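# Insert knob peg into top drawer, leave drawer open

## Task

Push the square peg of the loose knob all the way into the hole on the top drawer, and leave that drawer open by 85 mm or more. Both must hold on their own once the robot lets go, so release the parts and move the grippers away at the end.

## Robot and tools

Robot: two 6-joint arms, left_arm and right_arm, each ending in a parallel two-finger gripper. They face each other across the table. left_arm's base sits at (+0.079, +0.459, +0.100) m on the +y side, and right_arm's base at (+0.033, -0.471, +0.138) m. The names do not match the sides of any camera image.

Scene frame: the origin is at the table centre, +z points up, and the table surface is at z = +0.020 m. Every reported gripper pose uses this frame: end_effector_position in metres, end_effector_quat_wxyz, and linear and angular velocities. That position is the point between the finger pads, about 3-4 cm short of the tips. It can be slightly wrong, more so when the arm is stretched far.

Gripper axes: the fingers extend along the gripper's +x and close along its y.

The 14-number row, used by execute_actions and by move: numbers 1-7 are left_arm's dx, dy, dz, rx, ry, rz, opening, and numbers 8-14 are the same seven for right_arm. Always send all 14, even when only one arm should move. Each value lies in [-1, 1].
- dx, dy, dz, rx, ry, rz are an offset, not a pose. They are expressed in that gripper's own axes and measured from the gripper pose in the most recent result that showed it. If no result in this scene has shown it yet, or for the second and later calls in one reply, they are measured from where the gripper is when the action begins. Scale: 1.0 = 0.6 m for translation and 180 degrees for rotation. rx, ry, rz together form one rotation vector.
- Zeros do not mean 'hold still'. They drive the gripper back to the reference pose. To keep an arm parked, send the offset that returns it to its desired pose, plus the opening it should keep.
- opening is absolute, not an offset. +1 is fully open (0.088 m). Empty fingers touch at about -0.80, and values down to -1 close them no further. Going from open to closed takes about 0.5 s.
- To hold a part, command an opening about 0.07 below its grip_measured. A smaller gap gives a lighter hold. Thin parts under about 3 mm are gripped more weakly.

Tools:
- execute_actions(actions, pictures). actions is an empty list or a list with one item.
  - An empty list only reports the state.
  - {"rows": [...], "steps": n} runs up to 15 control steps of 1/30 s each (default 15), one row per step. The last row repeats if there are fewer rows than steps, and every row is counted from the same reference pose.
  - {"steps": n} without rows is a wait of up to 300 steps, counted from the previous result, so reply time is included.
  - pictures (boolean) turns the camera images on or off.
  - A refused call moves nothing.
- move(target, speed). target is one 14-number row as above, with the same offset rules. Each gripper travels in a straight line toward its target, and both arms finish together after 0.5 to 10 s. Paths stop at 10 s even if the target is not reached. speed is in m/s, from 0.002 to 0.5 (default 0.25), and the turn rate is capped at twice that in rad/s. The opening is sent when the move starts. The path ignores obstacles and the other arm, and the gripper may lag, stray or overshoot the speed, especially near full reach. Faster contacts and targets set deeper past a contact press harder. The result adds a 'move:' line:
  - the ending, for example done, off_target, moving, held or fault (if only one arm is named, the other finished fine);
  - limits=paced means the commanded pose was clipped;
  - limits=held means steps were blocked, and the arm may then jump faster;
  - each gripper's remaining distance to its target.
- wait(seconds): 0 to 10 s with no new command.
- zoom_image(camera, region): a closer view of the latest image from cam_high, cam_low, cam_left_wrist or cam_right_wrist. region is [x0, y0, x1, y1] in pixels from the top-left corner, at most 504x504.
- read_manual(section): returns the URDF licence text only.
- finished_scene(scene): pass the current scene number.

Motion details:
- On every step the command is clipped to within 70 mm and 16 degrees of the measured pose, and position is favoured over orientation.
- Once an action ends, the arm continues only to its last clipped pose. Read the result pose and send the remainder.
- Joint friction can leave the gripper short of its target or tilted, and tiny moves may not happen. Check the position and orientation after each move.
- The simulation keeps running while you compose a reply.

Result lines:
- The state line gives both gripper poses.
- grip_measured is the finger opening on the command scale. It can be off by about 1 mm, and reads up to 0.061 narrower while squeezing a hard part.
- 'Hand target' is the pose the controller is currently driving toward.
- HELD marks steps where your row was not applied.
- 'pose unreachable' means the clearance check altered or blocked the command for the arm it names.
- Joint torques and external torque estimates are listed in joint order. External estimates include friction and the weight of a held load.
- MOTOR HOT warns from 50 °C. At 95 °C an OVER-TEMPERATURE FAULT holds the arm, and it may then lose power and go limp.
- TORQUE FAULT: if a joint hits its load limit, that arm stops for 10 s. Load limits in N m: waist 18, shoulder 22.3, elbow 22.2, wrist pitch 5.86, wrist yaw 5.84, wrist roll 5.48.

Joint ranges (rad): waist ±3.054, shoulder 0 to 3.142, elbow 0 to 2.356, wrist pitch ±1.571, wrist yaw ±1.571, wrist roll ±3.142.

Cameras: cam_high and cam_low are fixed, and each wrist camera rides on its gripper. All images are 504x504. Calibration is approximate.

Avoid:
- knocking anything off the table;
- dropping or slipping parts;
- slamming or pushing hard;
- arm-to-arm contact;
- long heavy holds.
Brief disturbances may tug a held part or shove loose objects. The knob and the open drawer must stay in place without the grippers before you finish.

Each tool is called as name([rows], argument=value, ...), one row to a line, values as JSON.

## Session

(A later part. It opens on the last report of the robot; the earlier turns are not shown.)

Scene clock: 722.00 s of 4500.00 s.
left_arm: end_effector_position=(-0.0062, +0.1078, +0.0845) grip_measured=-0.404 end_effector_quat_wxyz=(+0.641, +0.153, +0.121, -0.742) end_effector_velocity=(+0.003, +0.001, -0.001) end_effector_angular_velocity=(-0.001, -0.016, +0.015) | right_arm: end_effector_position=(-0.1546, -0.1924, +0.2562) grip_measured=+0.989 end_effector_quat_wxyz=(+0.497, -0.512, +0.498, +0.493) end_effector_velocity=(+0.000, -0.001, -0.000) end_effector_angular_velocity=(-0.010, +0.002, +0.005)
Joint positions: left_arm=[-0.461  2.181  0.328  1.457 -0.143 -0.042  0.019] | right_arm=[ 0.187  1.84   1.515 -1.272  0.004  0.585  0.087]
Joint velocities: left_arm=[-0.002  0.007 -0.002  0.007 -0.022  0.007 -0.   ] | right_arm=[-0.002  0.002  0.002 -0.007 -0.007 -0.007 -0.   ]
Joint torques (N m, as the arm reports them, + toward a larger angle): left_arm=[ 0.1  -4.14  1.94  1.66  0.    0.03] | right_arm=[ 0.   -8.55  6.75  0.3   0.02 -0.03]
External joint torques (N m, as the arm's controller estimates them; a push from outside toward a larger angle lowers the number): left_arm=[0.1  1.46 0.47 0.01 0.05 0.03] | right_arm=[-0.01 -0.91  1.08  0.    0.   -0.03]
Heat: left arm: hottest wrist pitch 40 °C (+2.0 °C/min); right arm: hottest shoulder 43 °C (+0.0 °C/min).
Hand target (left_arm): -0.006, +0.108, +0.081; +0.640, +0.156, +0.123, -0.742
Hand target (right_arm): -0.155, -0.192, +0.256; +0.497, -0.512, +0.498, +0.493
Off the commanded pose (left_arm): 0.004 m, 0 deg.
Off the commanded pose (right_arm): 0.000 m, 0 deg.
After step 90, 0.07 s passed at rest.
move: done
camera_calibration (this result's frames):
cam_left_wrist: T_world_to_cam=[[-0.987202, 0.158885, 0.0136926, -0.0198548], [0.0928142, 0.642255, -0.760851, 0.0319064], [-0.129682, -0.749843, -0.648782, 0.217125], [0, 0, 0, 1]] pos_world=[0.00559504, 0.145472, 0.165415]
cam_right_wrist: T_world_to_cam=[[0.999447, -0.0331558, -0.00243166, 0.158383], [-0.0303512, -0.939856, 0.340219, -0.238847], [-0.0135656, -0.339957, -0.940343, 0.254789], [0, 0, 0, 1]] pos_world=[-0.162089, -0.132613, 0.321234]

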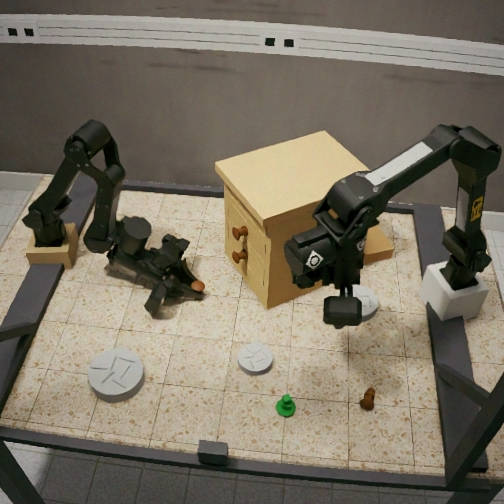

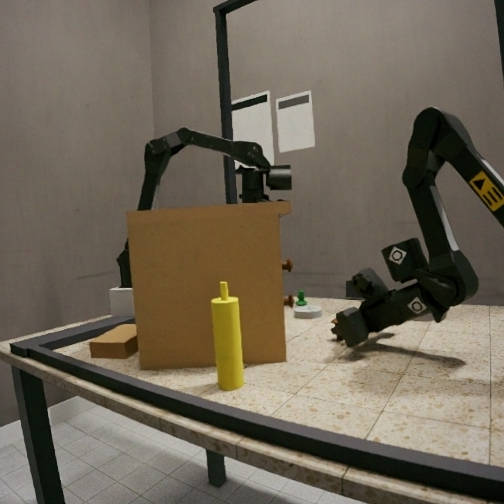

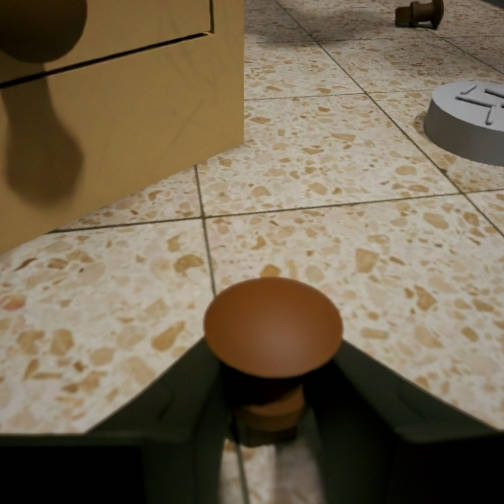

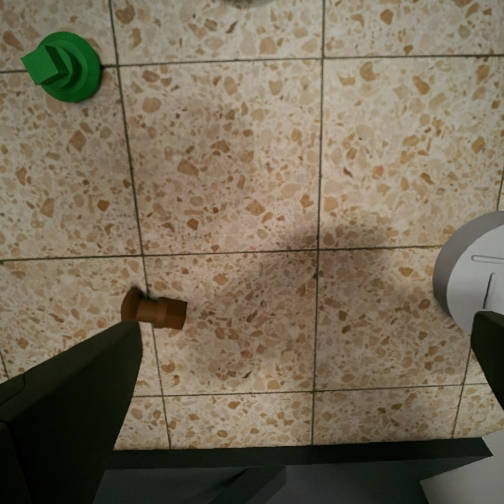

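execute_actions([
  {"rows":[[0,0,0,0,0,0,-0.45,0,0,0,0,0,0,1],[0,0,0,0,0,0,-0.45,0,0,0,0,0,0,1],[0,0,0,0,0,0,-0.42,0,0,0,0,0,0,1],[0,0,0,0,0,0,-0.42,0,0,0,0,0,0,1],[0,0,0,0,0,0,-0.4,0,0,0,0,0,0,1],[0,0,0,0,0,0,-0.4,0,0,0,0,0,0,1],[0,0,0,0,0,0,-0.36,0,0,0,0,0,0,1],[0,0,0,0,0,0,-0.36,0,0,0,0,0,0,1],[0,0,0,0,0,0,-0.3,0,0,0,0,0,0,1]],"steps":15},
])

Scene clock: 727.07 s of 4500.00 s.
left_arm: end_effector_position=(-0.0062, +0.1078, +0.0843) grip_measured=-0.321 end_effector_quat_wxyz=(+0.641, +0.153, +0.121, -0.742) end_effector_velocity=(+0.001, +0.002, -0.004) end_effector_angular_velocity=(+0.021, -0.002, +0.007) | right_arm: end_effector_position=(-0.1546, -0.1924, +0.2562) grip_measured=+0.989 end_effector_quat_wxyz=(+0.497, -0.512, +0.498, +0.493) end_effector_velocity=(+0.002, -0.003, -0.001) end_effector_angular_velocity=(-0.014, -0.001, +0.005)
Joint positions: left_arm=[-0.461  2.183  0.328  1.458 -0.143 -0.042  0.023] | right_arm=[ 0.187  1.84   1.515 -1.272  0.004  0.585  0.087]
Joint velocities: left_arm=[-0.002 -0.002 -0.002 -0.022 -0.007 -0.007  0.007] | right_arm=[-0.002 -0.002 -0.007 -0.007 -0.007 -0.007 -0.   ]
Joint torques (N m, as the arm reports them, + toward a larger angle): left_arm=[-0.05 -5.73  1.39  1.54 -0.07  0.05] | right_arm=[ 0.04 -8.56  6.76  0.32  0.02 -0.02]
External joint torques (N m, as the arm's controller estimates them; a push from outside toward a larger angle lowers the number): left_arm=[-0.03 -0.15 -0.09 -0.11 -0.03  0.04] | right_arm=[ 0.04 -0.93  1.16  0.04 -0.01 -0.02]
Heat: left arm: hottest wrist pitch 40 °C (+2.0 °C/min); right arm: hottest shoulder 43 °C (+0.0 °C/min).
Hand target (left_arm): -0.006, +0.108, +0.084; +0.641, +0.153, +0.121, -0.742
Hand target (right_arm): -0.155, -0.192, +0.256; +0.497, -0.512, +0.498, +0.493
Off the commanded pose (left_arm): 0.000 m, 0 deg.
Off the commanded pose (right_arm): 0.000 m, 0 deg.
Steps of this call (steps 1 to 90: nothing new was sent; then 1.57 s passed at rest; steps 91 to 105: all 15 steps of this action). Readings (end_effector_position):
91: left_arm (-0.0062, +0.1078, +0.0844) | right_arm (-0.1546, -0.1924, +0.2562)
92: left_arm (-0.0062, +0.1078, +0.0844) | right_arm (-0.1546, -0.1924, +0.2562)
94: left_arm (-0.0062, +0.1078, +0.0844) | right_arm (-0.1546, -0.1924, +0.2562)
98: left_arm (-0.0062, +0.1078, +0.0844) | right_arm (-0.1546, -0.1924, +0.2562)
105: the state above
camera_calibration (this result's frames):
cam_left_wrist: T_world_to_cam=[[-0.987202, 0.158885, 0.0136926, -0.0198576], [0.0928142, 0.642255, -0.760851, 0.0317666], [-0.129682, -0.749843, -0.648782, 0.216952], [0, 0, 0, 1]] pos_world=[0.00558288, 0.145433, 0.165196]
cam_right_wrist: T_world_to_cam=[[0.999447, -0.0331558, -0.00243166, 0.158383], [-0.0303512, -0.939856, 0.340219, -0.238847], [-0.0135656, -0.339957, -0.940343, 0.254789], [0, 0, 0, 1]] pos_world=[-0.162089, -0.132613, 0.321234]

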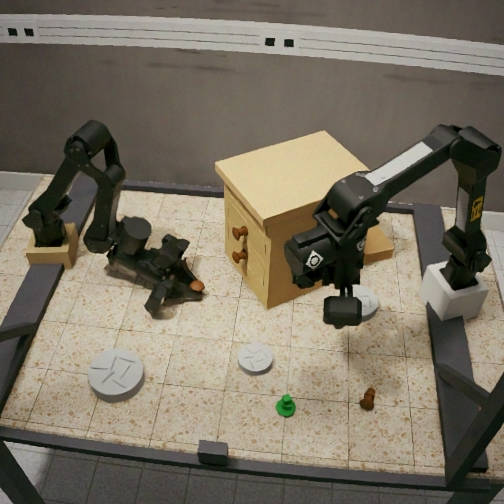

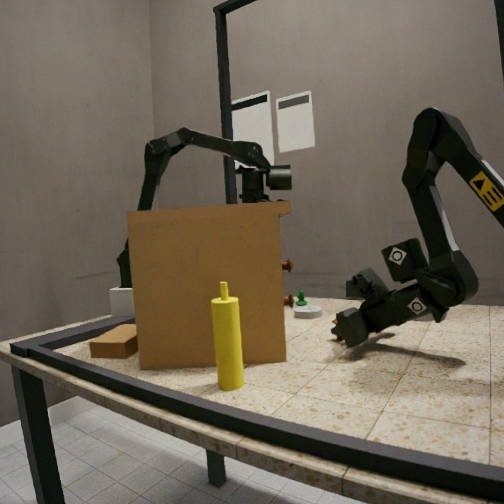

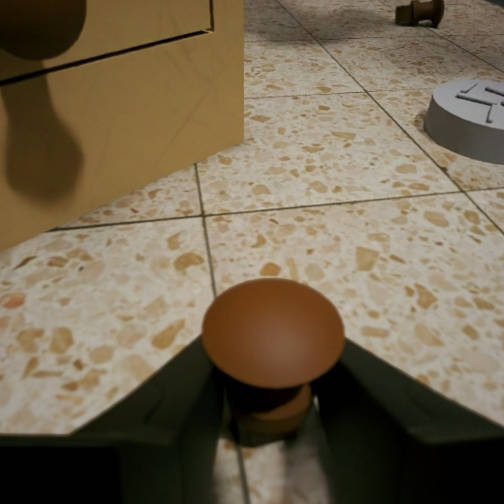

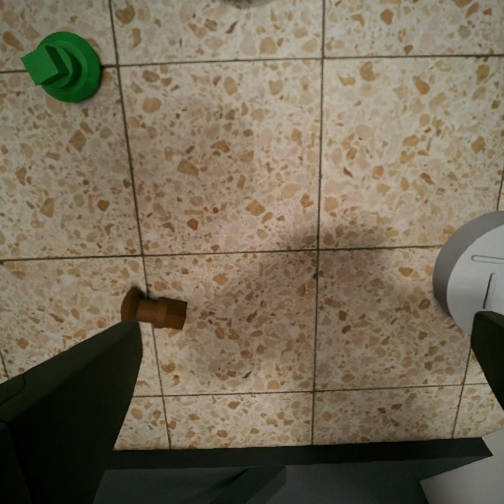

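move(target=[0,0,0,0,0,0,1,0,0,0,0,0,0,1])

move(target=[-0.07,0,0.16,0,0,0,1,0,0,0,0,0,0,1])

Scene clock: 730.97 s of 4500.00 s.
left_arm: end_effector_position=(-0.0062, +0.1078, +0.0842) grip_measured=+1.000 end_effector_quat_wxyz=(+0.641, +0.153, +0.121, -0.742) end_effector_velocity=(+0.003, +0.002, -0.006) end_effector_angular_velocity=(+0.024, -0.009, +0.021) | right_arm: end_effector_position=(-0.1546, -0.1924, +0.2562) grip_measured=+0.989 end_effector_quat_wxyz=(+0.497, -0.512, +0.498, +0.493) end_effector_velocity=(-0.001, +0.001, +0.000) end_effector_angular_velocity=(+0.002, +0.010, +0.005)
Joint positions: left_arm=[-0.461  2.183  0.328  1.457 -0.143 -0.042  0.088] | right_arm=[ 0.187  1.84   1.515 -1.272  0.004  0.585  0.087]
Joint velocities: left_arm=[-0.002  0.002 -0.002 -0.022 -0.022 -0.007  0.   ] | right_arm=[-0.002 -0.002 -0.002  0.007 -0.007 -0.007  0.   ]
Joint torques (N m, as the arm reports them, + toward a larger angle): left_arm=[ 0.06 -5.77  1.55  1.64 -0.08  0.04] | right_arm=[ 0.01 -8.54  6.76  0.31  0.03 -0.01]
External joint torques (N m, as the arm's controller estimates them; a push from outside toward a larger angle lowers the number): left_arm=[ 0.05 -0.23  0.09  0.01 -0.03  0.04] | right_arm=[ 0.02 -0.87  1.09  0.01  0.   -0.01]
Heat: left arm: hottest wrist pitch 40 °C (+2.0 °C/min); right arm: hottest shoulder 43 °C (+0.0 °C/min).
Hand target (left_arm): -0.006, +0.108, +0.084; +0.641, +0.153, +0.121, -0.742
Hand target (right_arm): -0.155, -0.192, +0.256; +0.497, -0.512, +0.498, +0.493
Off the commanded pose (left_arm): 0.000 m, 0 deg.
Off the commanded pose (right_arm): 0.000 m, 0 deg.
After step 90, 0.10 s passed at rest.
move: done
camera_calibration (this result's frames):
cam_left_wrist: T_world_to_cam=[[-0.987204, 0.15888, 0.0136401, -0.0198472], [0.0928993, 0.642533, -0.760606, 0.0316381], [-0.129609, -0.749606, -0.64907, 0.216926], [0, 0, 0, 1]] pos_world=[0.00558319, 0.145434, 0.165135]
cam_right_wrist: T_world_to_cam=[[0.999447, -0.0331558, -0.00243166, 0.158383], [-0.0303512, -0.939856, 0.340219, -0.238847], [-0.0135656, -0.339957, -0.940343, 0.254789], [0, 0, 0, 1]] pos_world=[-0.162089, -0.132613, 0.321234]

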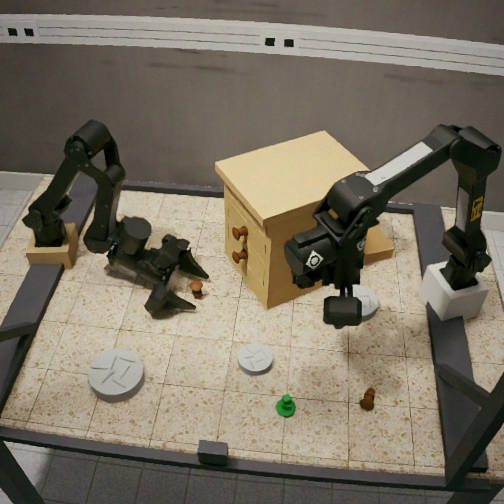

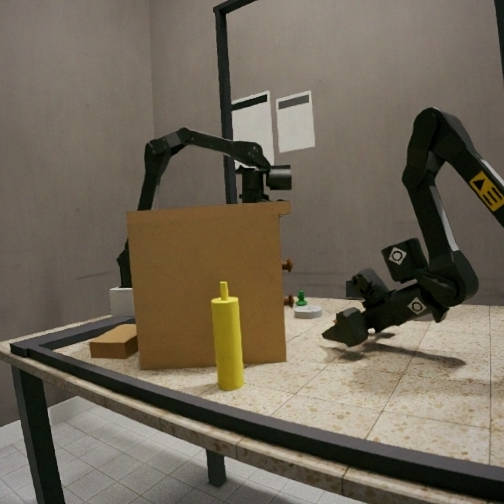

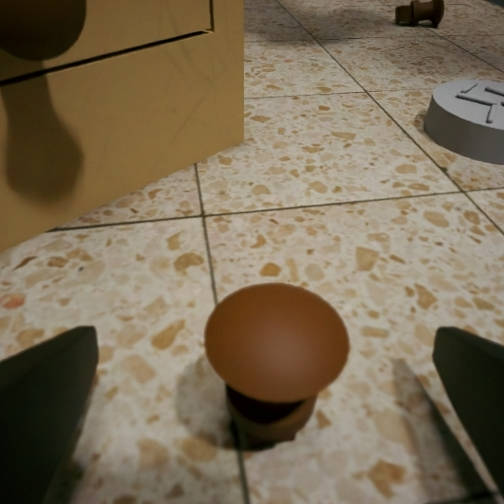

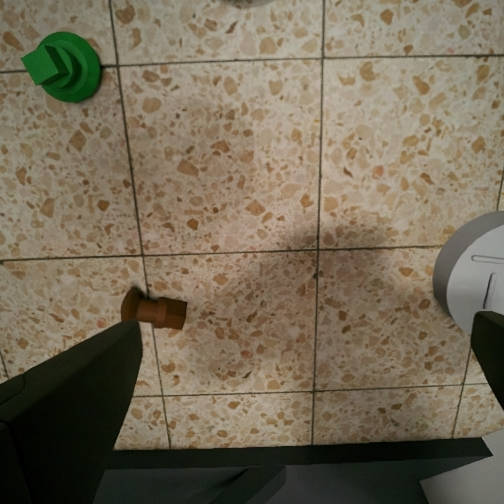

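Scene clock: 732.07 s of 4500.00 s.
left_arm: end_effector_position=(-0.0055, +0.1132, +0.1808) grip_measured=+1.000 end_effector_quat_wxyz=(+0.639, +0.162, +0.127, -0.741) end_effector_velocity=(+0.000, +0.002, -0.003) end_effector_angular_velocity=(+0.037, -0.001, -0.001) | right_arm: end_effector_position=(-0.1546, -0.1924, +0.2562) grip_measured=+0.989 end_effector_quat_wxyz=(+0.497, -0.512, +0.498, +0.493) end_effector_velocity=(-0.004, +0.002, +0.002) end_effector_angular_velocity=(+0.010, +0.033, +0.004)
Joint positions: left_arm=[-0.465  1.5    0.355  0.726 -0.144 -0.042  0.088] | right_arm=[ 0.187  1.84   1.515 -1.272  0.004  0.585  0.087]
Joint velocities: left_arm=[ 0.002 -0.017  0.012 -0.066  0.007 -0.007  0.   ] | right_arm=[-0.002 -0.007 -0.002  0.022 -0.022 -0.007 -0.   ]
Joint torques (N m, as the arm reports them, + toward a larger angle): left_arm=[-0.39 -5.98  5.59  1.49 -0.23 -0.08] | right_arm=[ 0.05 -8.56  6.78  0.31  0.03 -0.02]
External joint torques (N m, as the arm's controller estimates them; a push from outside toward a larger angle lowers the number): left_arm=[-0.4  -1.66  0.74 -0.15 -0.19 -0.08] | right_arm=[ 0.08 -0.84  1.07  0.    0.01 -0.02]
Heat: left arm: hottest wrist pitch 40 °C (+2.0 °C/min); right arm: hottest shoulder 43 °C (+0.0 °C/min).
Hand target (left_arm): -0.007, +0.110, +0.189; +0.641, +0.153, +0.121, -0.743
Hand target (right_arm): -0.155, -0.192, +0.256; +0.497, -0.512, +0.498, +0.493
Off the commanded pose (left_arm): 0.009 m, 1 deg.
Off the commanded pose (right_arm): 0.000 m, 0 deg.
move: off_target (left_arm)
camera_calibration (this result's frames):
cam_left_wrist: T_world_to_cam=[[-0.986987, 0.160457, 0.0105355, -0.0209481], [0.0989961, 0.657951, -0.746526, 0.0973306], [-0.126717, -0.735768, -0.665273, 0.285147], [0, 0, 0, 1]] pos_world=[0.00582222, 0.149125, 0.262581]
cam_right_wrist: T_world_to_cam=[[0.999447, -0.0331558, -0.00243166, 0.158383], [-0.0303512, -0.939856, 0.340219, -0.238847], [-0.0135656, -0.339957, -0.940343, 0.254789], [0, 0, 0, 1]] pos_world=[-0.162089, -0.132613, 0.321234]

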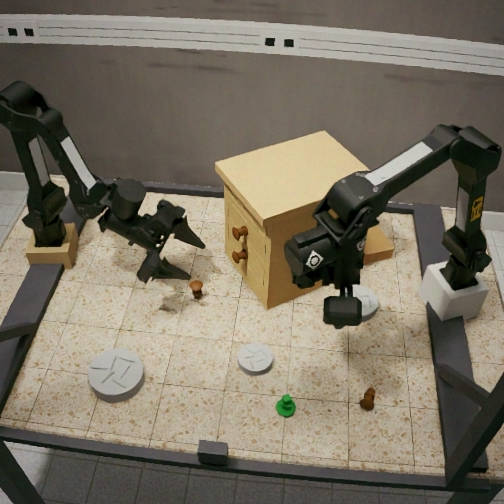

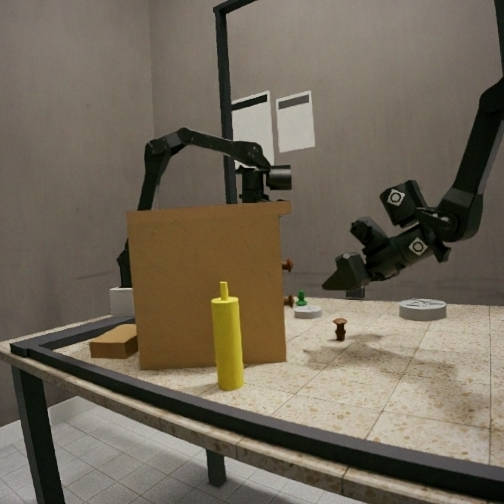

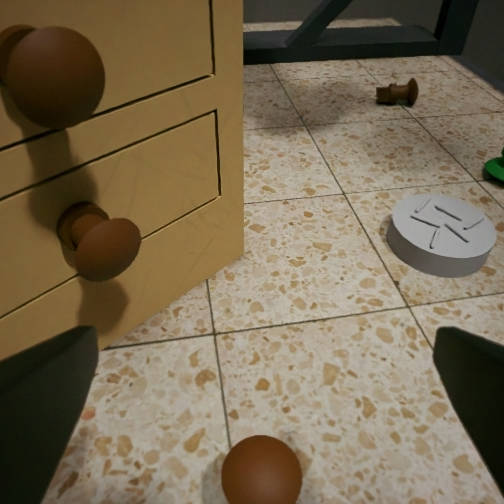

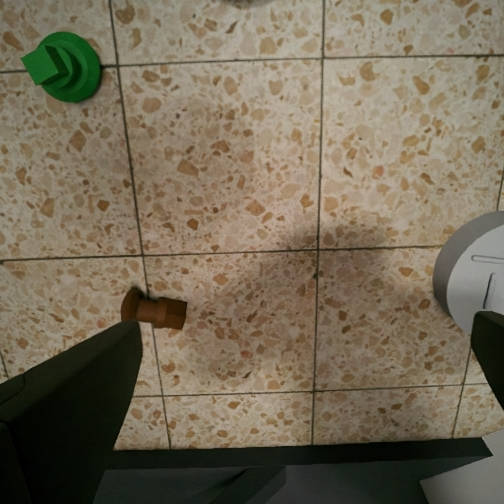

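move(target=[0.052,0,0.005,0,0.369,0,1,0,0,0,0,0,0,1])

Scene clock: 738.70 s of 4500.00 s.
left_arm: end_effector_position=(-0.0100, +0.0865, +0.1724) grip_measured=+1.000 end_effector_quat_wxyz=(+0.466, +0.544, +0.450, -0.533) end_effector_velocity=(-0.002, -0.000, +0.001) end_effector_angular_velocity=(+0.013, +0.004, +0.005) | right_arm: end_effector_position=(-0.1546, -0.1924, +0.2562) grip_measured=+0.989 end_effector_quat_wxyz=(+0.497, -0.512, +0.498, +0.493) end_effector_velocity=(+0.000, -0.005, +0.001) end_effector_angular_velocity=(-0.027, +0.009, +0.004)
Joint positions: left_arm=[-0.41   2.023  1.58  -1.127 -0.028 -0.084  0.088] | right_arm=[ 0.187  1.84   1.515 -1.272  0.004  0.585  0.087]
Joint velocities: left_arm=[-0.002  0.012  0.022 -0.022  0.007 -0.007  0.   ] | right_arm=[-0.002 -0.002  0.002 -0.022 -0.022 -0.007 -0.001]
Joint torques (N m, as the arm reports them, + toward a larger angle): left_arm=[ 0.31 -7.22  6.23  0.02  0.14  0.06] | right_arm=[ 0.06 -8.58  6.76  0.31  0.03 -0.01]
External joint torques (N m, as the arm's controller estimates them; a push from outside toward a larger angle lowers the number): left_arm=[ 0.33  1.22  0.91 -0.3   0.16  0.06] | right_arm=[ 0.05 -0.82  1.09  0.04  0.   -0.02]
Heat: left arm: hottest wrist pitch 39 °C (+1.0 °C/min); right arm: hottest shoulder 43 °C (+0.0 °C/min).
Hand target (left_arm): -0.010, +0.084, +0.171; +0.464, +0.544, +0.453, -0.532
Hand target (right_arm): -0.155, -0.192, +0.256; +0.497, -0.512, +0.498, +0.493
Off the commanded pose (left_arm): 0.003 m, 1 deg.
Off the commanded pose (right_arm): 0.000 m, 0 deg.
After step 90, 0.80 s passed at rest.
move: done
camera_calibration (this result's frames):
cam_left_wrist: T_world_to_cam=[[-0.990591, 0.136675, -0.0070375, -0.0159378], [0.128049, 0.943771, 0.304795, -0.0966354], [0.0482995, 0.301026, -0.952392, 0.220866], [0, 0, 0, 1]] pos_world=[-0.0140814, 0.0268936, 0.239693]
cam_right_wrist: T_world_to_cam=[[0.999447, -0.0331558, -0.00243166, 0.158383], [-0.0303512, -0.939856, 0.340219, -0.238847], [-0.0135656, -0.339957, -0.940343, 0.254789], [0, 0, 0, 1]] pos_world=[-0.162089, -0.132613, 0.321234]

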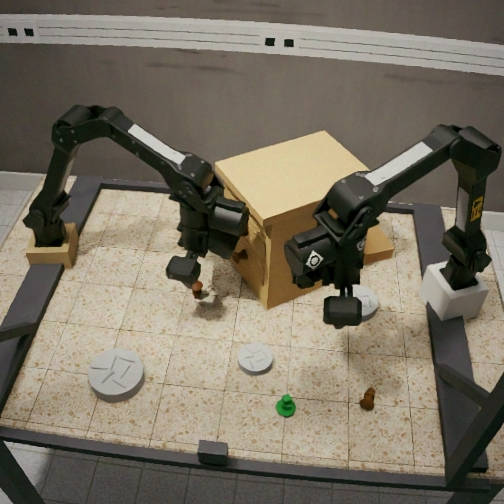

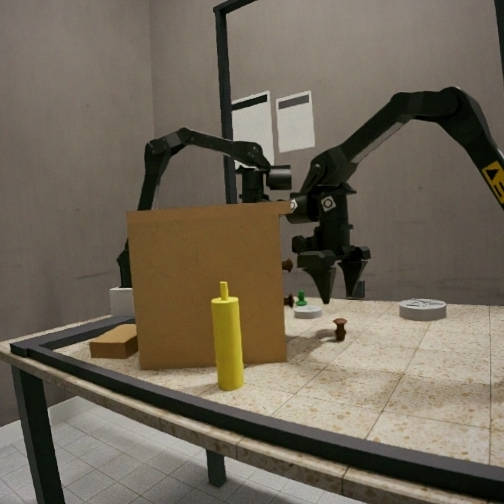

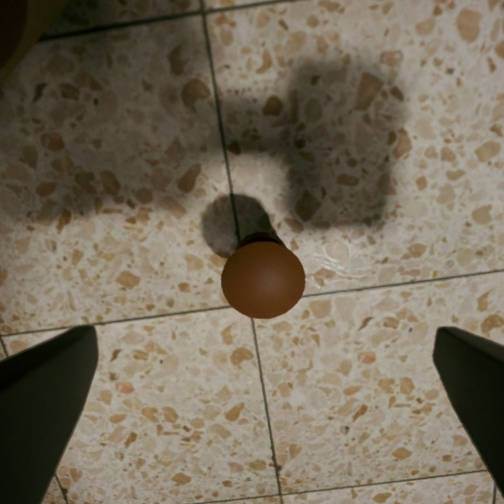

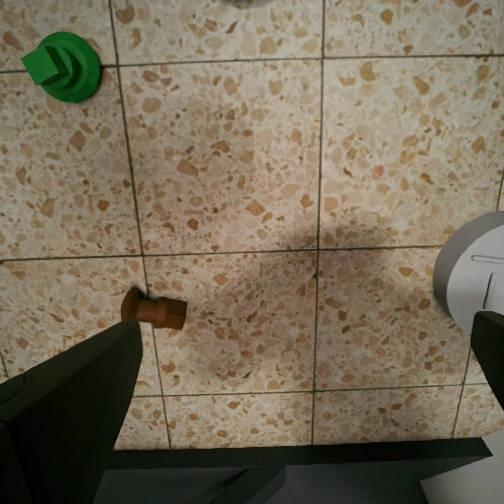

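move(target=[0.06,0,-0.008,0,0,0,0.3,0,0,0,0,0,0,1], speed=0.1)

Scene clock: 748.27 s of 4500.00 s.
left_arm: end_effector_position=(-0.0095, +0.0887, +0.1432) grip_measured=+0.304 end_effector_quat_wxyz=(+0.470, +0.539, +0.446, -0.538) end_effector_velocity=(+0.003, +0.003, -0.001) end_effector_angular_velocity=(+0.006, -0.024, +0.005) | right_arm: end_effector_position=(-0.1546, -0.1924, +0.2562) grip_measured=+0.989 end_effector_quat_wxyz=(+0.497, -0.512, +0.498, +0.493) end_effector_velocity=(+0.005, +0.002, +0.001) end_effector_angular_velocity=(+0.010, -0.019, +0.001)
Joint positions: left_arm=[-0.41   2.03   1.47  -0.993 -0.027 -0.084  0.054] | right_arm=[ 0.187  1.84   1.515 -1.272  0.004  0.585  0.087]
Joint velocities: left_arm=[-0.002 -0.002 -0.007 -0.007 -0.022 -0.007 -0.001] | right_arm=[-0.007 -0.002  0.002 -0.007  0.022 -0.007 -0.   ]
Joint torques (N m, as the arm reports them, + toward a larger angle): left_arm=[ 0.09 -7.26  3.87  0.46 -0.06  0.08] | right_arm=[ 0.01 -8.57  6.76  0.3   0.02 -0.02]
External joint torques (N m, as the arm's controller estimates them; a push from outside toward a larger angle lowers the number): left_arm=[ 0.09  1.09 -1.29  0.13 -0.03  0.08] | right_arm=[ 0.08 -0.87  1.08  0.01 -0.01 -0.02]
Heat: left arm: hottest wrist pitch 38 °C (+0.0 °C/min); right arm: hottest shoulder 43 °C (+0.0 °C/min).
Hand target (left_arm): -0.009, +0.091, +0.137; +0.466, +0.544, +0.450, -0.533
Hand target (right_arm): -0.155, -0.192, +0.256; +0.497, -0.512, +0.498, +0.493
Off the commanded pose (left_arm): 0.007 m, 1 deg.
Off the commanded pose (right_arm): 0.000 m, 0 deg.
After step 90, 5.70 s passed at rest.
move: done
camera_calibration (this result's frames):
cam_left_wrist: T_world_to_cam=[[-0.990617, 0.13658, -0.00479798, -0.0162717], [0.129401, 0.948683, 0.288541, -0.0879461], [0.0439608, 0.285213, -0.957455, 0.194471], [0, 0, 0, 1]] pos_world=[-0.0132878, 0.0301896, 0.211496]
cam_right_wrist: T_world_to_cam=[[0.999447, -0.0331558, -0.00243166, 0.158383], [-0.0303512, -0.939856, 0.340219, -0.238847], [-0.0135656, -0.339957, -0.940343, 0.254789], [0, 0, 0, 1]] pos_world=[-0.162089, -0.132613, 0.321234]

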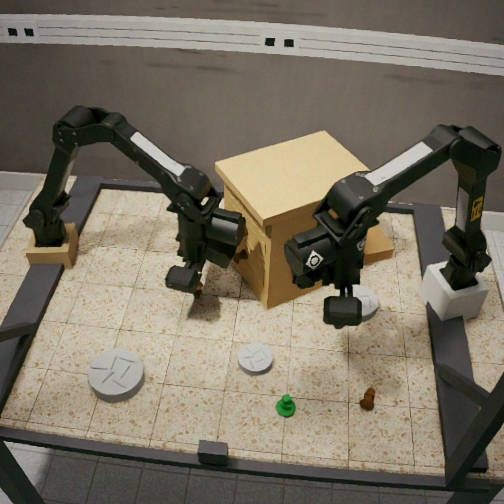

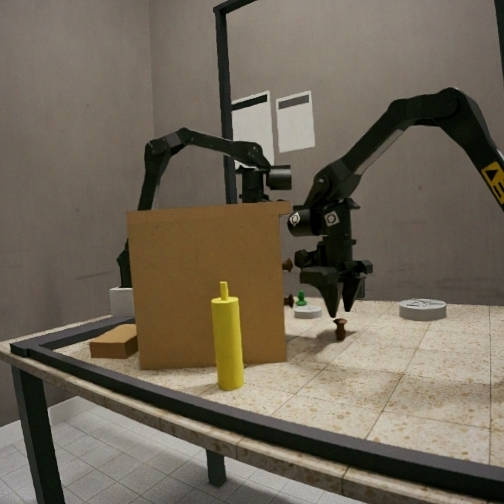

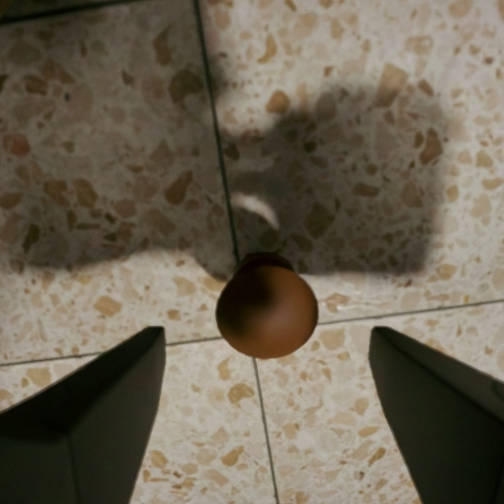

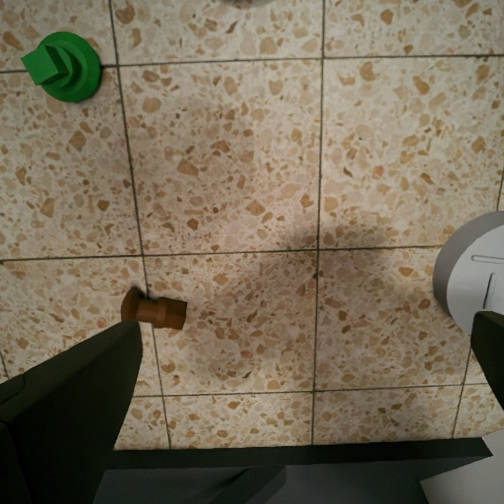

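move(target=[-0.01,0,-0.008,0.5,0,0,0.3,0,0,0,0,0,0,1])

Scene clock: 759.90 s of 4500.00 s.
left_arm: end_effector_position=(-0.0085, +0.0928, +0.1427) grip_measured=+0.303 end_effector_quat_wxyz=(-0.052, +0.714, -0.057, -0.696) end_effector_velocity=(+0.003, +0.002, +0.000) end_effector_angular_velocity=(+0.002, -0.023, -0.024) | right_arm: end_effector_position=(-0.1546, -0.1924, +0.2562) grip_measured=+0.989 end_effector_quat_wxyz=(+0.497, -0.512, +0.498, +0.493) end_effector_velocity=(+0.005, -0.003, +0.000) end_effector_angular_velocity=(-0.014, -0.018, +0.005)
Joint positions: left_arm=[-0.41   2.028  1.464 -1.005 -0.027  1.48   0.054] | right_arm=[ 0.187  1.84   1.515 -1.272  0.004  0.585  0.087]
Joint velocities: left_arm=[-0.002 -0.002 -0.002 -0.007 -0.022  0.022  0.   ] | right_arm=[-0.002 -0.002 -0.002 -0.022  0.007 -0.007 -0.   ]
Joint torques (N m, as the arm reports them, + toward a larger angle): left_arm=[ -0.11 -10.73   4.02   0.13   0.03   0.13] | right_arm=[ 0.02 -8.57  6.74  0.3   0.04 -0.01]
External joint torques (N m, as the arm's controller estimates them; a push from outside toward a larger angle lowers the number): left_arm=[-0.12 -2.42 -1.14 -0.16 -0.01  0.13] | right_arm=[-0.01 -0.89  1.08  0.01  0.01 -0.01]
Heat: left arm: hottest shoulder 37 °C (-2.0 °C/min); right arm: hottest shoulder 43 °C (+0.0 °C/min).
Hand target (left_arm): -0.009, +0.094, +0.149; -0.049, +0.713, -0.065, -0.696
Hand target (right_arm): -0.155, -0.192, +0.256; +0.497, -0.512, +0.498, +0.493
Off the commanded pose (left_arm): 0.007 m, 1 deg.
Off the commanded pose (right_arm): 0.000 m, 0 deg.
After step 90, 5.00 s passed at rest.
move: done
camera_calibration (this result's frames):
cam_left_wrist: T_world_to_cam=[[0.13022, 0.991381, 0.0143652, -0.0884016], [0.933914, -0.127511, 0.333984, 0.00839343], [0.332937, -0.0300757, -0.942469, 0.222304], [0, 0, 0, 1]] pos_world=[-0.0703403, 0.0953959, 0.207981]
cam_right_wrist: T_world_to_cam=[[0.999447, -0.0331558, -0.00243166, 0.158383], [-0.0303512, -0.939856, 0.340219, -0.238847], [-0.0135656, -0.339957, -0.940343, 0.254789], [0, 0, 0, 1]] pos_world=[-0.162089, -0.132613, 0.321234]

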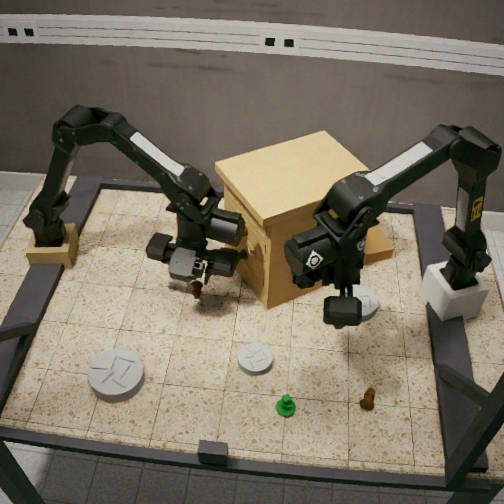

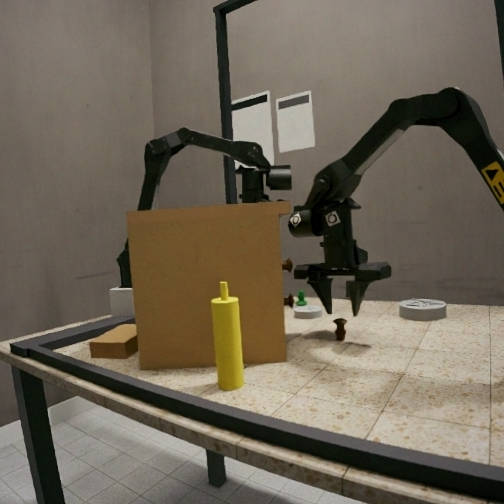

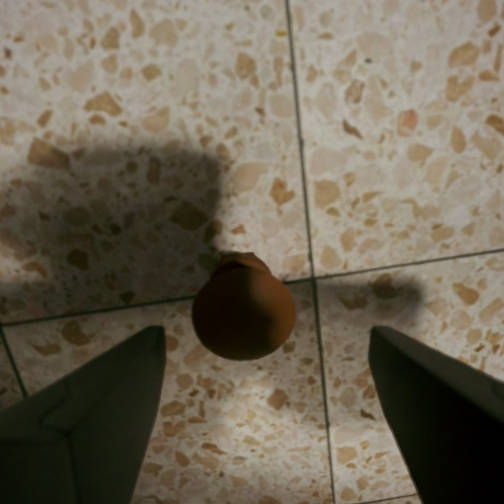

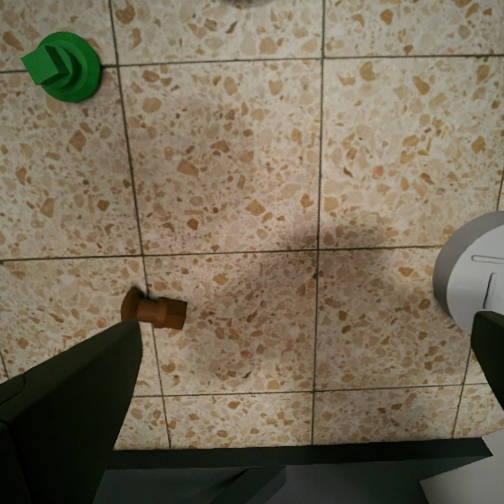

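move(target=[0.03,0.013,0,0,0,0,0.3,0,0,0,0,0,0,1], speed=0.1)

Scene clock: 766.20 s of 4500.00 s.
left_arm: end_effector_position=(-0.0102, +0.0857, +0.1294) grip_measured=+0.303 end_effector_quat_wxyz=(-0.050, +0.714, -0.061, -0.696) end_effector_velocity=(-0.002, -0.001, +0.000) end_effector_angular_velocity=(-0.005, +0.009, +0.005) | right_arm: end_effector_position=(-0.1546, -0.1924, +0.2562) grip_measured=+0.989 end_effector_quat_wxyz=(+0.497, -0.512, +0.498, +0.493) end_effector_velocity=(+0.005, +0.000, +0.000) end_effector_angular_velocity=(+0.006, -0.022, +0.020)
Joint positions: left_arm=[-0.41   2.065  1.464 -0.96  -0.027  1.482  0.054] | right_arm=[ 0.187  1.84   1.515 -1.272  0.004  0.585  0.087]
Joint velocities: left_arm=[-0.002 -0.002 -0.002  0.007  0.007 -0.007  0.   ] | right_arm=[-0.002 -0.002 -0.002 -0.007  0.022 -0.022 -0.   ]
Joint torques (N m, as the arm reports them, + toward a larger angle): left_arm=[ 0.23 -7.29  4.84  0.43  0.03 -0.01] | right_arm=[-0.02 -8.55  6.75  0.32  0.02 -0.02]
External joint torques (N m, as the arm's controller estimates them; a push from outside toward a larger angle lowers the number): left_arm=[ 0.24  1.17 -0.25  0.13 -0.01 -0.01] | right_arm=[-0.01 -0.88  1.08  0.02 -0.01 -0.02]
Heat: left arm: hottest shoulder 39 °C (+0.0 °C/min); right arm: hottest shoulder 43 °C (+0.0 °C/min).
Hand target (left_arm): -0.009, +0.085, +0.125; -0.052, +0.714, -0.057, -0.696
Hand target (right_arm): -0.155, -0.192, +0.256; +0.497, -0.512, +0.498, +0.493
Off the commanded pose (left_arm): 0.005 m, 0 deg.
Off the commanded pose (right_arm): 0.000 m, 0 deg.
After step 90, 2.53 s passed at rest.
move: done
camera_calibration (this result's frames):
cam_left_wrist: T_world_to_cam=[[0.13213, 0.991211, 0.006457, -0.0798948], [0.934313, -0.126716, 0.33317, 0.0136163], [0.33106, -0.037989, -0.942845, 0.210901], [0, 0, 0, 1]] pos_world=[-0.0719862, 0.0889299, 0.194826]
cam_right_wrist: T_world_to_cam=[[0.999447, -0.0331558, -0.00243166, 0.158383], [-0.0303512, -0.939856, 0.340219, -0.238847], [-0.0135656, -0.339957, -0.940343, 0.254789], [0, 0, 0, 1]] pos_world=[-0.162089, -0.132613, 0.321234]

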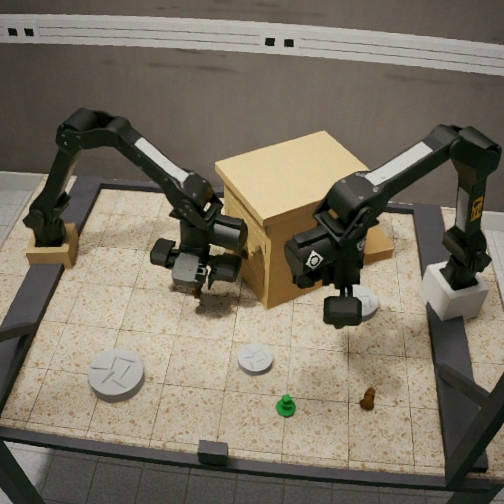

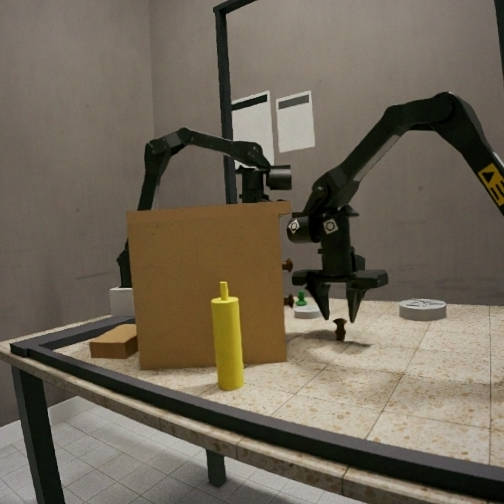

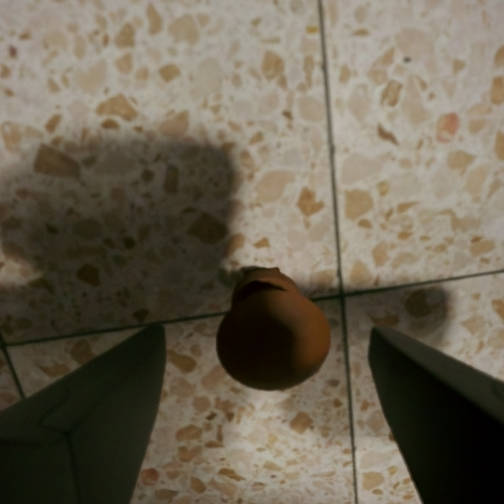

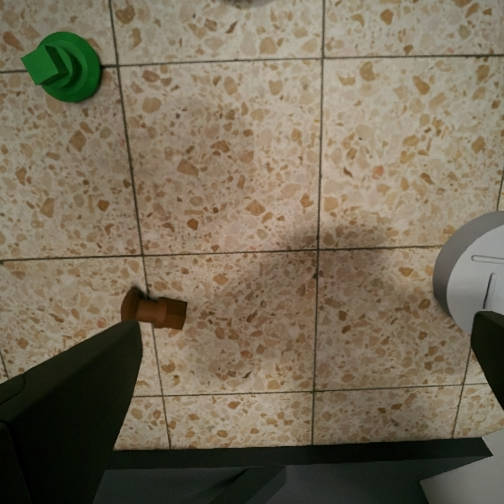

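move(target=[0.036,-0.002,0,0,0,0,0.3,0,0,0,0,0,0,1], speed=0.06)

zoom_image(camera="cam_low", region=[300,280,380,360])

Scene clock: 771.90 s of 4500.00 s.
left_arm: end_effector_position=(-0.0107, +0.0839, +0.1145) grip_measured=+0.303 end_effector_quat_wxyz=(-0.044, +0.713, -0.067, -0.697) end_effector_velocity=(-0.001, -0.006, +0.002) end_effector_angular_velocity=(-0.028, +0.000, +0.020) | right_arm: end_effector_position=(-0.1546, -0.1924, +0.2562) grip_measured=+0.989 end_effector_quat_wxyz=(+0.497, -0.512, +0.498, +0.493) end_effector_velocity=(-0.001, +0.001, +0.000) end_effector_angular_velocity=(+0.002, +0.010, +0.005)
Joint positions: left_arm=[-0.41   2.08   1.424 -0.887 -0.027  1.482  0.054] | right_arm=[ 0.187  1.84   1.515 -1.272  0.004  0.585  0.087]
Joint velocities: left_arm=[-0.002 -0.002  0.002  0.022 -0.007 -0.022 -0.   ] | right_arm=[-0.002 -0.002 -0.002  0.007 -0.007 -0.007 -0.   ]
Joint torques (N m, as the arm reports them, + toward a larger angle): left_arm=[ 0.13 -7.3   3.73  0.41  0.01  0.06] | right_arm=[ 0.02 -8.55  6.72  0.31  0.03 -0.02]
External joint torques (N m, as the arm's controller estimates them; a push from outside toward a larger angle lowers the number): left_arm=[ 0.07  1.25 -1.36  0.07 -0.02  0.06] | right_arm=[ 0.05 -0.93  1.08  0.01  0.01 -0.02]
Heat: left arm: hottest shoulder 39 °C (+0.0 °C/min); right arm: hottest shoulder 43 °C (+0.0 °C/min).
Hand target (left_arm): -0.010, +0.087, +0.108; -0.050, +0.714, -0.061, -0.696
Hand target (right_arm): -0.155, -0.192, +0.256; +0.497, -0.512, +0.498, +0.493
Off the commanded pose (left_arm): 0.007 m, 1 deg.
Off the commanded pose (right_arm): 0.000 m, 0 deg.
After step 90, 1.90 s passed at rest.
move: done
camera_calibration (this result's frames):
cam_left_wrist: T_world_to_cam=[[0.132123, 0.991181, -0.0102204, -0.0760562], [0.935669, -0.121306, 0.331373, 0.0185577], [0.32721, -0.0533448, -0.943445, 0.198196], [0, 0, 0, 1]] pos_world=[-0.0721669, 0.0882094, 0.18006]
cam_right_wrist: T_world_to_cam=[[0.999447, -0.0331558, -0.00243166, 0.158383], [-0.0303512, -0.939856, 0.340219, -0.238847], [-0.0135656, -0.339957, -0.940343, 0.254789], [0, 0, 0, 1]] pos_world=[-0.162089, -0.132613, 0.321234]

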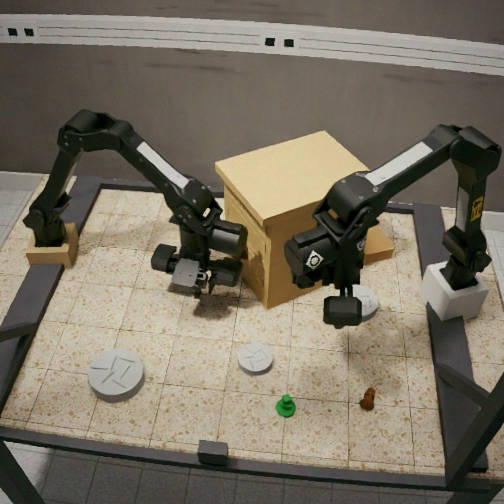

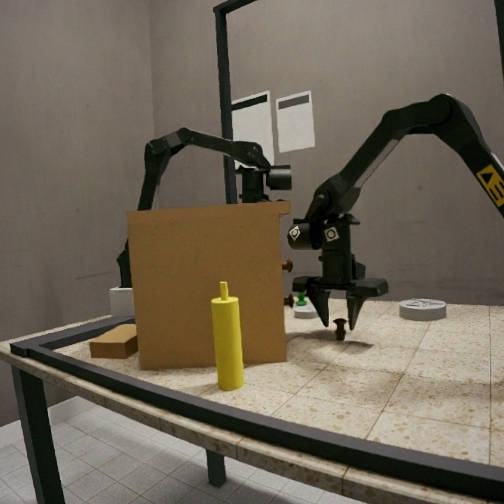

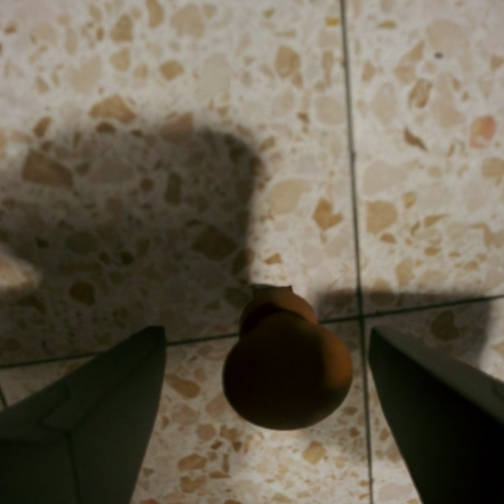

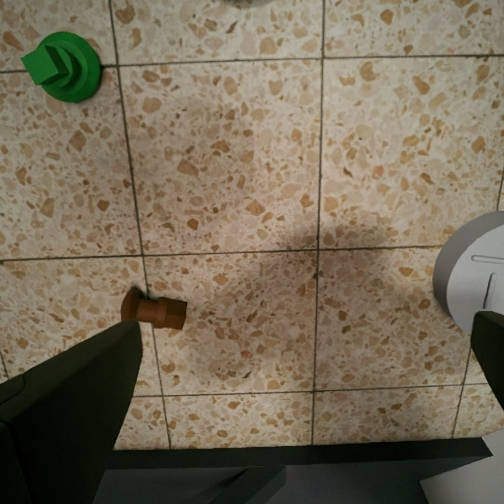

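Region (300, 280, 380, 360) of cam_low's 504x504 image, scaled by 6.300, with more detail than that image has.

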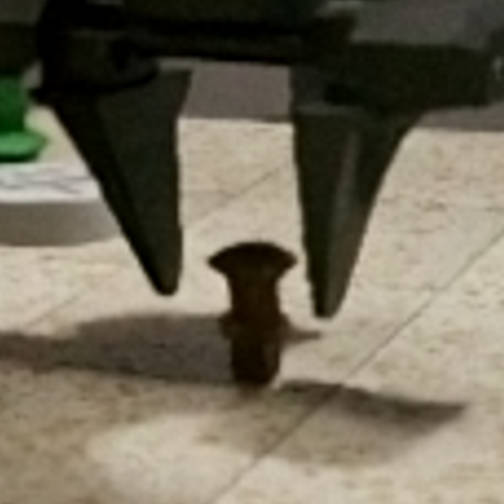

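execute_actions([
  {"rows":[[0,-0.03,0,0,0,0,0.3,0,0,0,0,0,0,1],[0,-0.03,0,0,0,0,0.3,0,0,0,0,0,0,1],[0,-0.0085,0,0,0,0,0.3,0,0,0,0,0,0,1]],"steps":15},
])

Scene clock: 776.97 s of 4500.00 s.
left_arm: end_effector_position=(-0.0089, +0.0912, +0.1103) grip_measured=+0.303 end_effector_quat_wxyz=(-0.049, +0.714, -0.062, -0.696) end_effector_velocity=(+0.001, +0.002, +0.000) end_effector_angular_velocity=(+0.005, -0.009, +0.005) | right_arm: end_effector_position=(-0.1546, -0.1924, +0.2562) grip_measured=+0.989 end_effector_quat_wxyz=(+0.497, -0.512, +0.498, +0.493) end_effector_velocity=(+0.001, -0.002, +0.000) end_effector_angular_velocity=(-0.010, +0.002, +0.005)
Joint positions: left_arm=[-0.41   2.07   1.391 -0.877 -0.027  1.482  0.054] | right_arm=[ 0.187  1.84   1.515 -1.272  0.004  0.585  0.087]
Joint velocities: left_arm=[-0.002 -0.002 -0.002 -0.007 -0.007 -0.007 -0.   ] | right_arm=[-0.002 -0.002 -0.002 -0.007 -0.007 -0.007 -0.001]
Joint torques (N m, as the arm reports them, + toward a larger angle): left_arm=[-0.14 -9.36  4.93  0.18  0.03 -0.03] | right_arm=[ 0.01 -8.57  6.76  0.3   0.02 -0.02]
External joint torques (N m, as the arm's controller estimates them; a push from outside toward a larger angle lowers the number): left_arm=[-0.14 -0.99 -0.04 -0.14  0.   -0.03] | right_arm=[ 0.01 -0.89  1.1   0.01 -0.01 -0.02]
Heat: left arm: hottest shoulder 39 °C (+0.0 °C/min); right arm: hottest shoulder 43 °C (+0.0 °C/min).
Hand target (left_arm): -0.010, +0.089, +0.114; -0.044, +0.713, -0.067, -0.697
Hand target (right_arm): -0.155, -0.192, +0.256; +0.497, -0.512, +0.498, +0.493
Off the commanded pose (left_arm): 0.005 m, 1 deg.
Off the commanded pose (right_arm): 0.000 m, 0 deg.
Steps of this call (steps 1 to 90: nothing new was sent; then 1.57 s passed at rest; steps 91 to 105: all 15 steps of this action). Readings (end_effector_position):
91: left_arm (-0.0105, +0.0847, +0.1126) | right_arm (-0.1546, -0.1924, +0.2562)
92: left_arm (-0.0098, +0.0874, +0.1114) | right_arm (-0.1546, -0.1924, +0.2562)
94: left_arm (-0.0087, +0.0918, +0.1103) | right_arm (-0.1546, -0.1924, +0.2562)
98: left_arm (-0.0089, +0.0912, +0.1103) | right_arm (-0.1546, -0.1924, +0.2562)
105: the state above
camera_calibration (this result's frames):
cam_left_wrist: T_world_to_cam=[[0.132135, 0.991228, 0.00266667, -0.0849438], [0.934622, -0.125484, 0.33277, 0.0193415], [0.330185, -0.041478, -0.943004, 0.192936], [0, 0, 0, 1]] pos_world=[-0.0705576, 0.0946283, 0.17573]
cam_right_wrist: T_world_to_cam=[[0.999447, -0.0331558, -0.00243166, 0.158383], [-0.0303512, -0.939856, 0.340219, -0.238847], [-0.0135656, -0.339957, -0.940343, 0.254789], [0, 0, 0, 1]] pos_world=[-0.162089, -0.132613, 0.321234]

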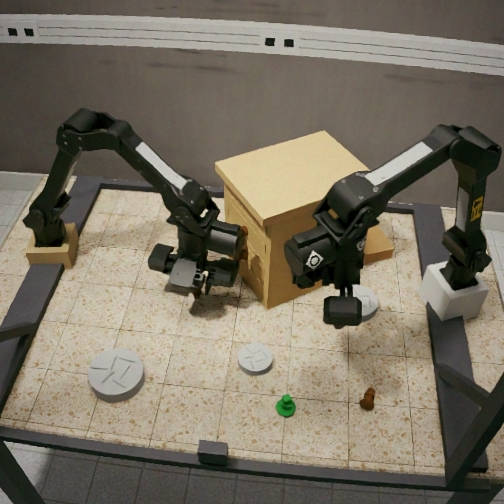

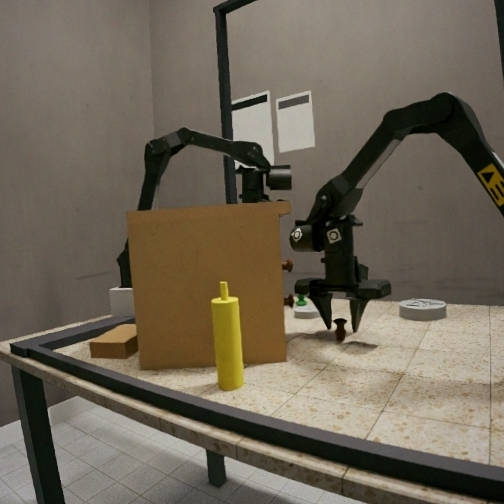

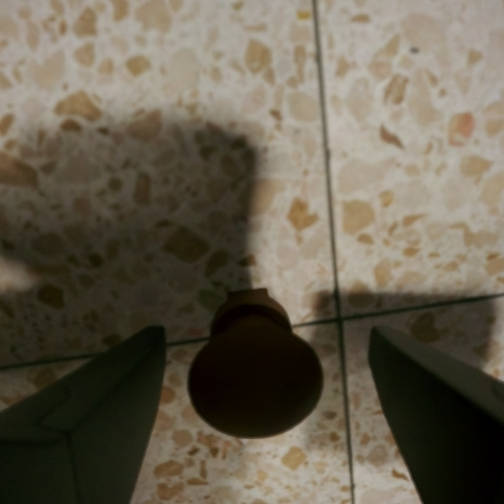

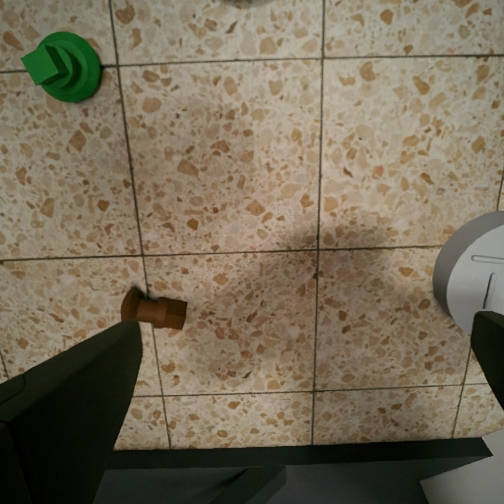

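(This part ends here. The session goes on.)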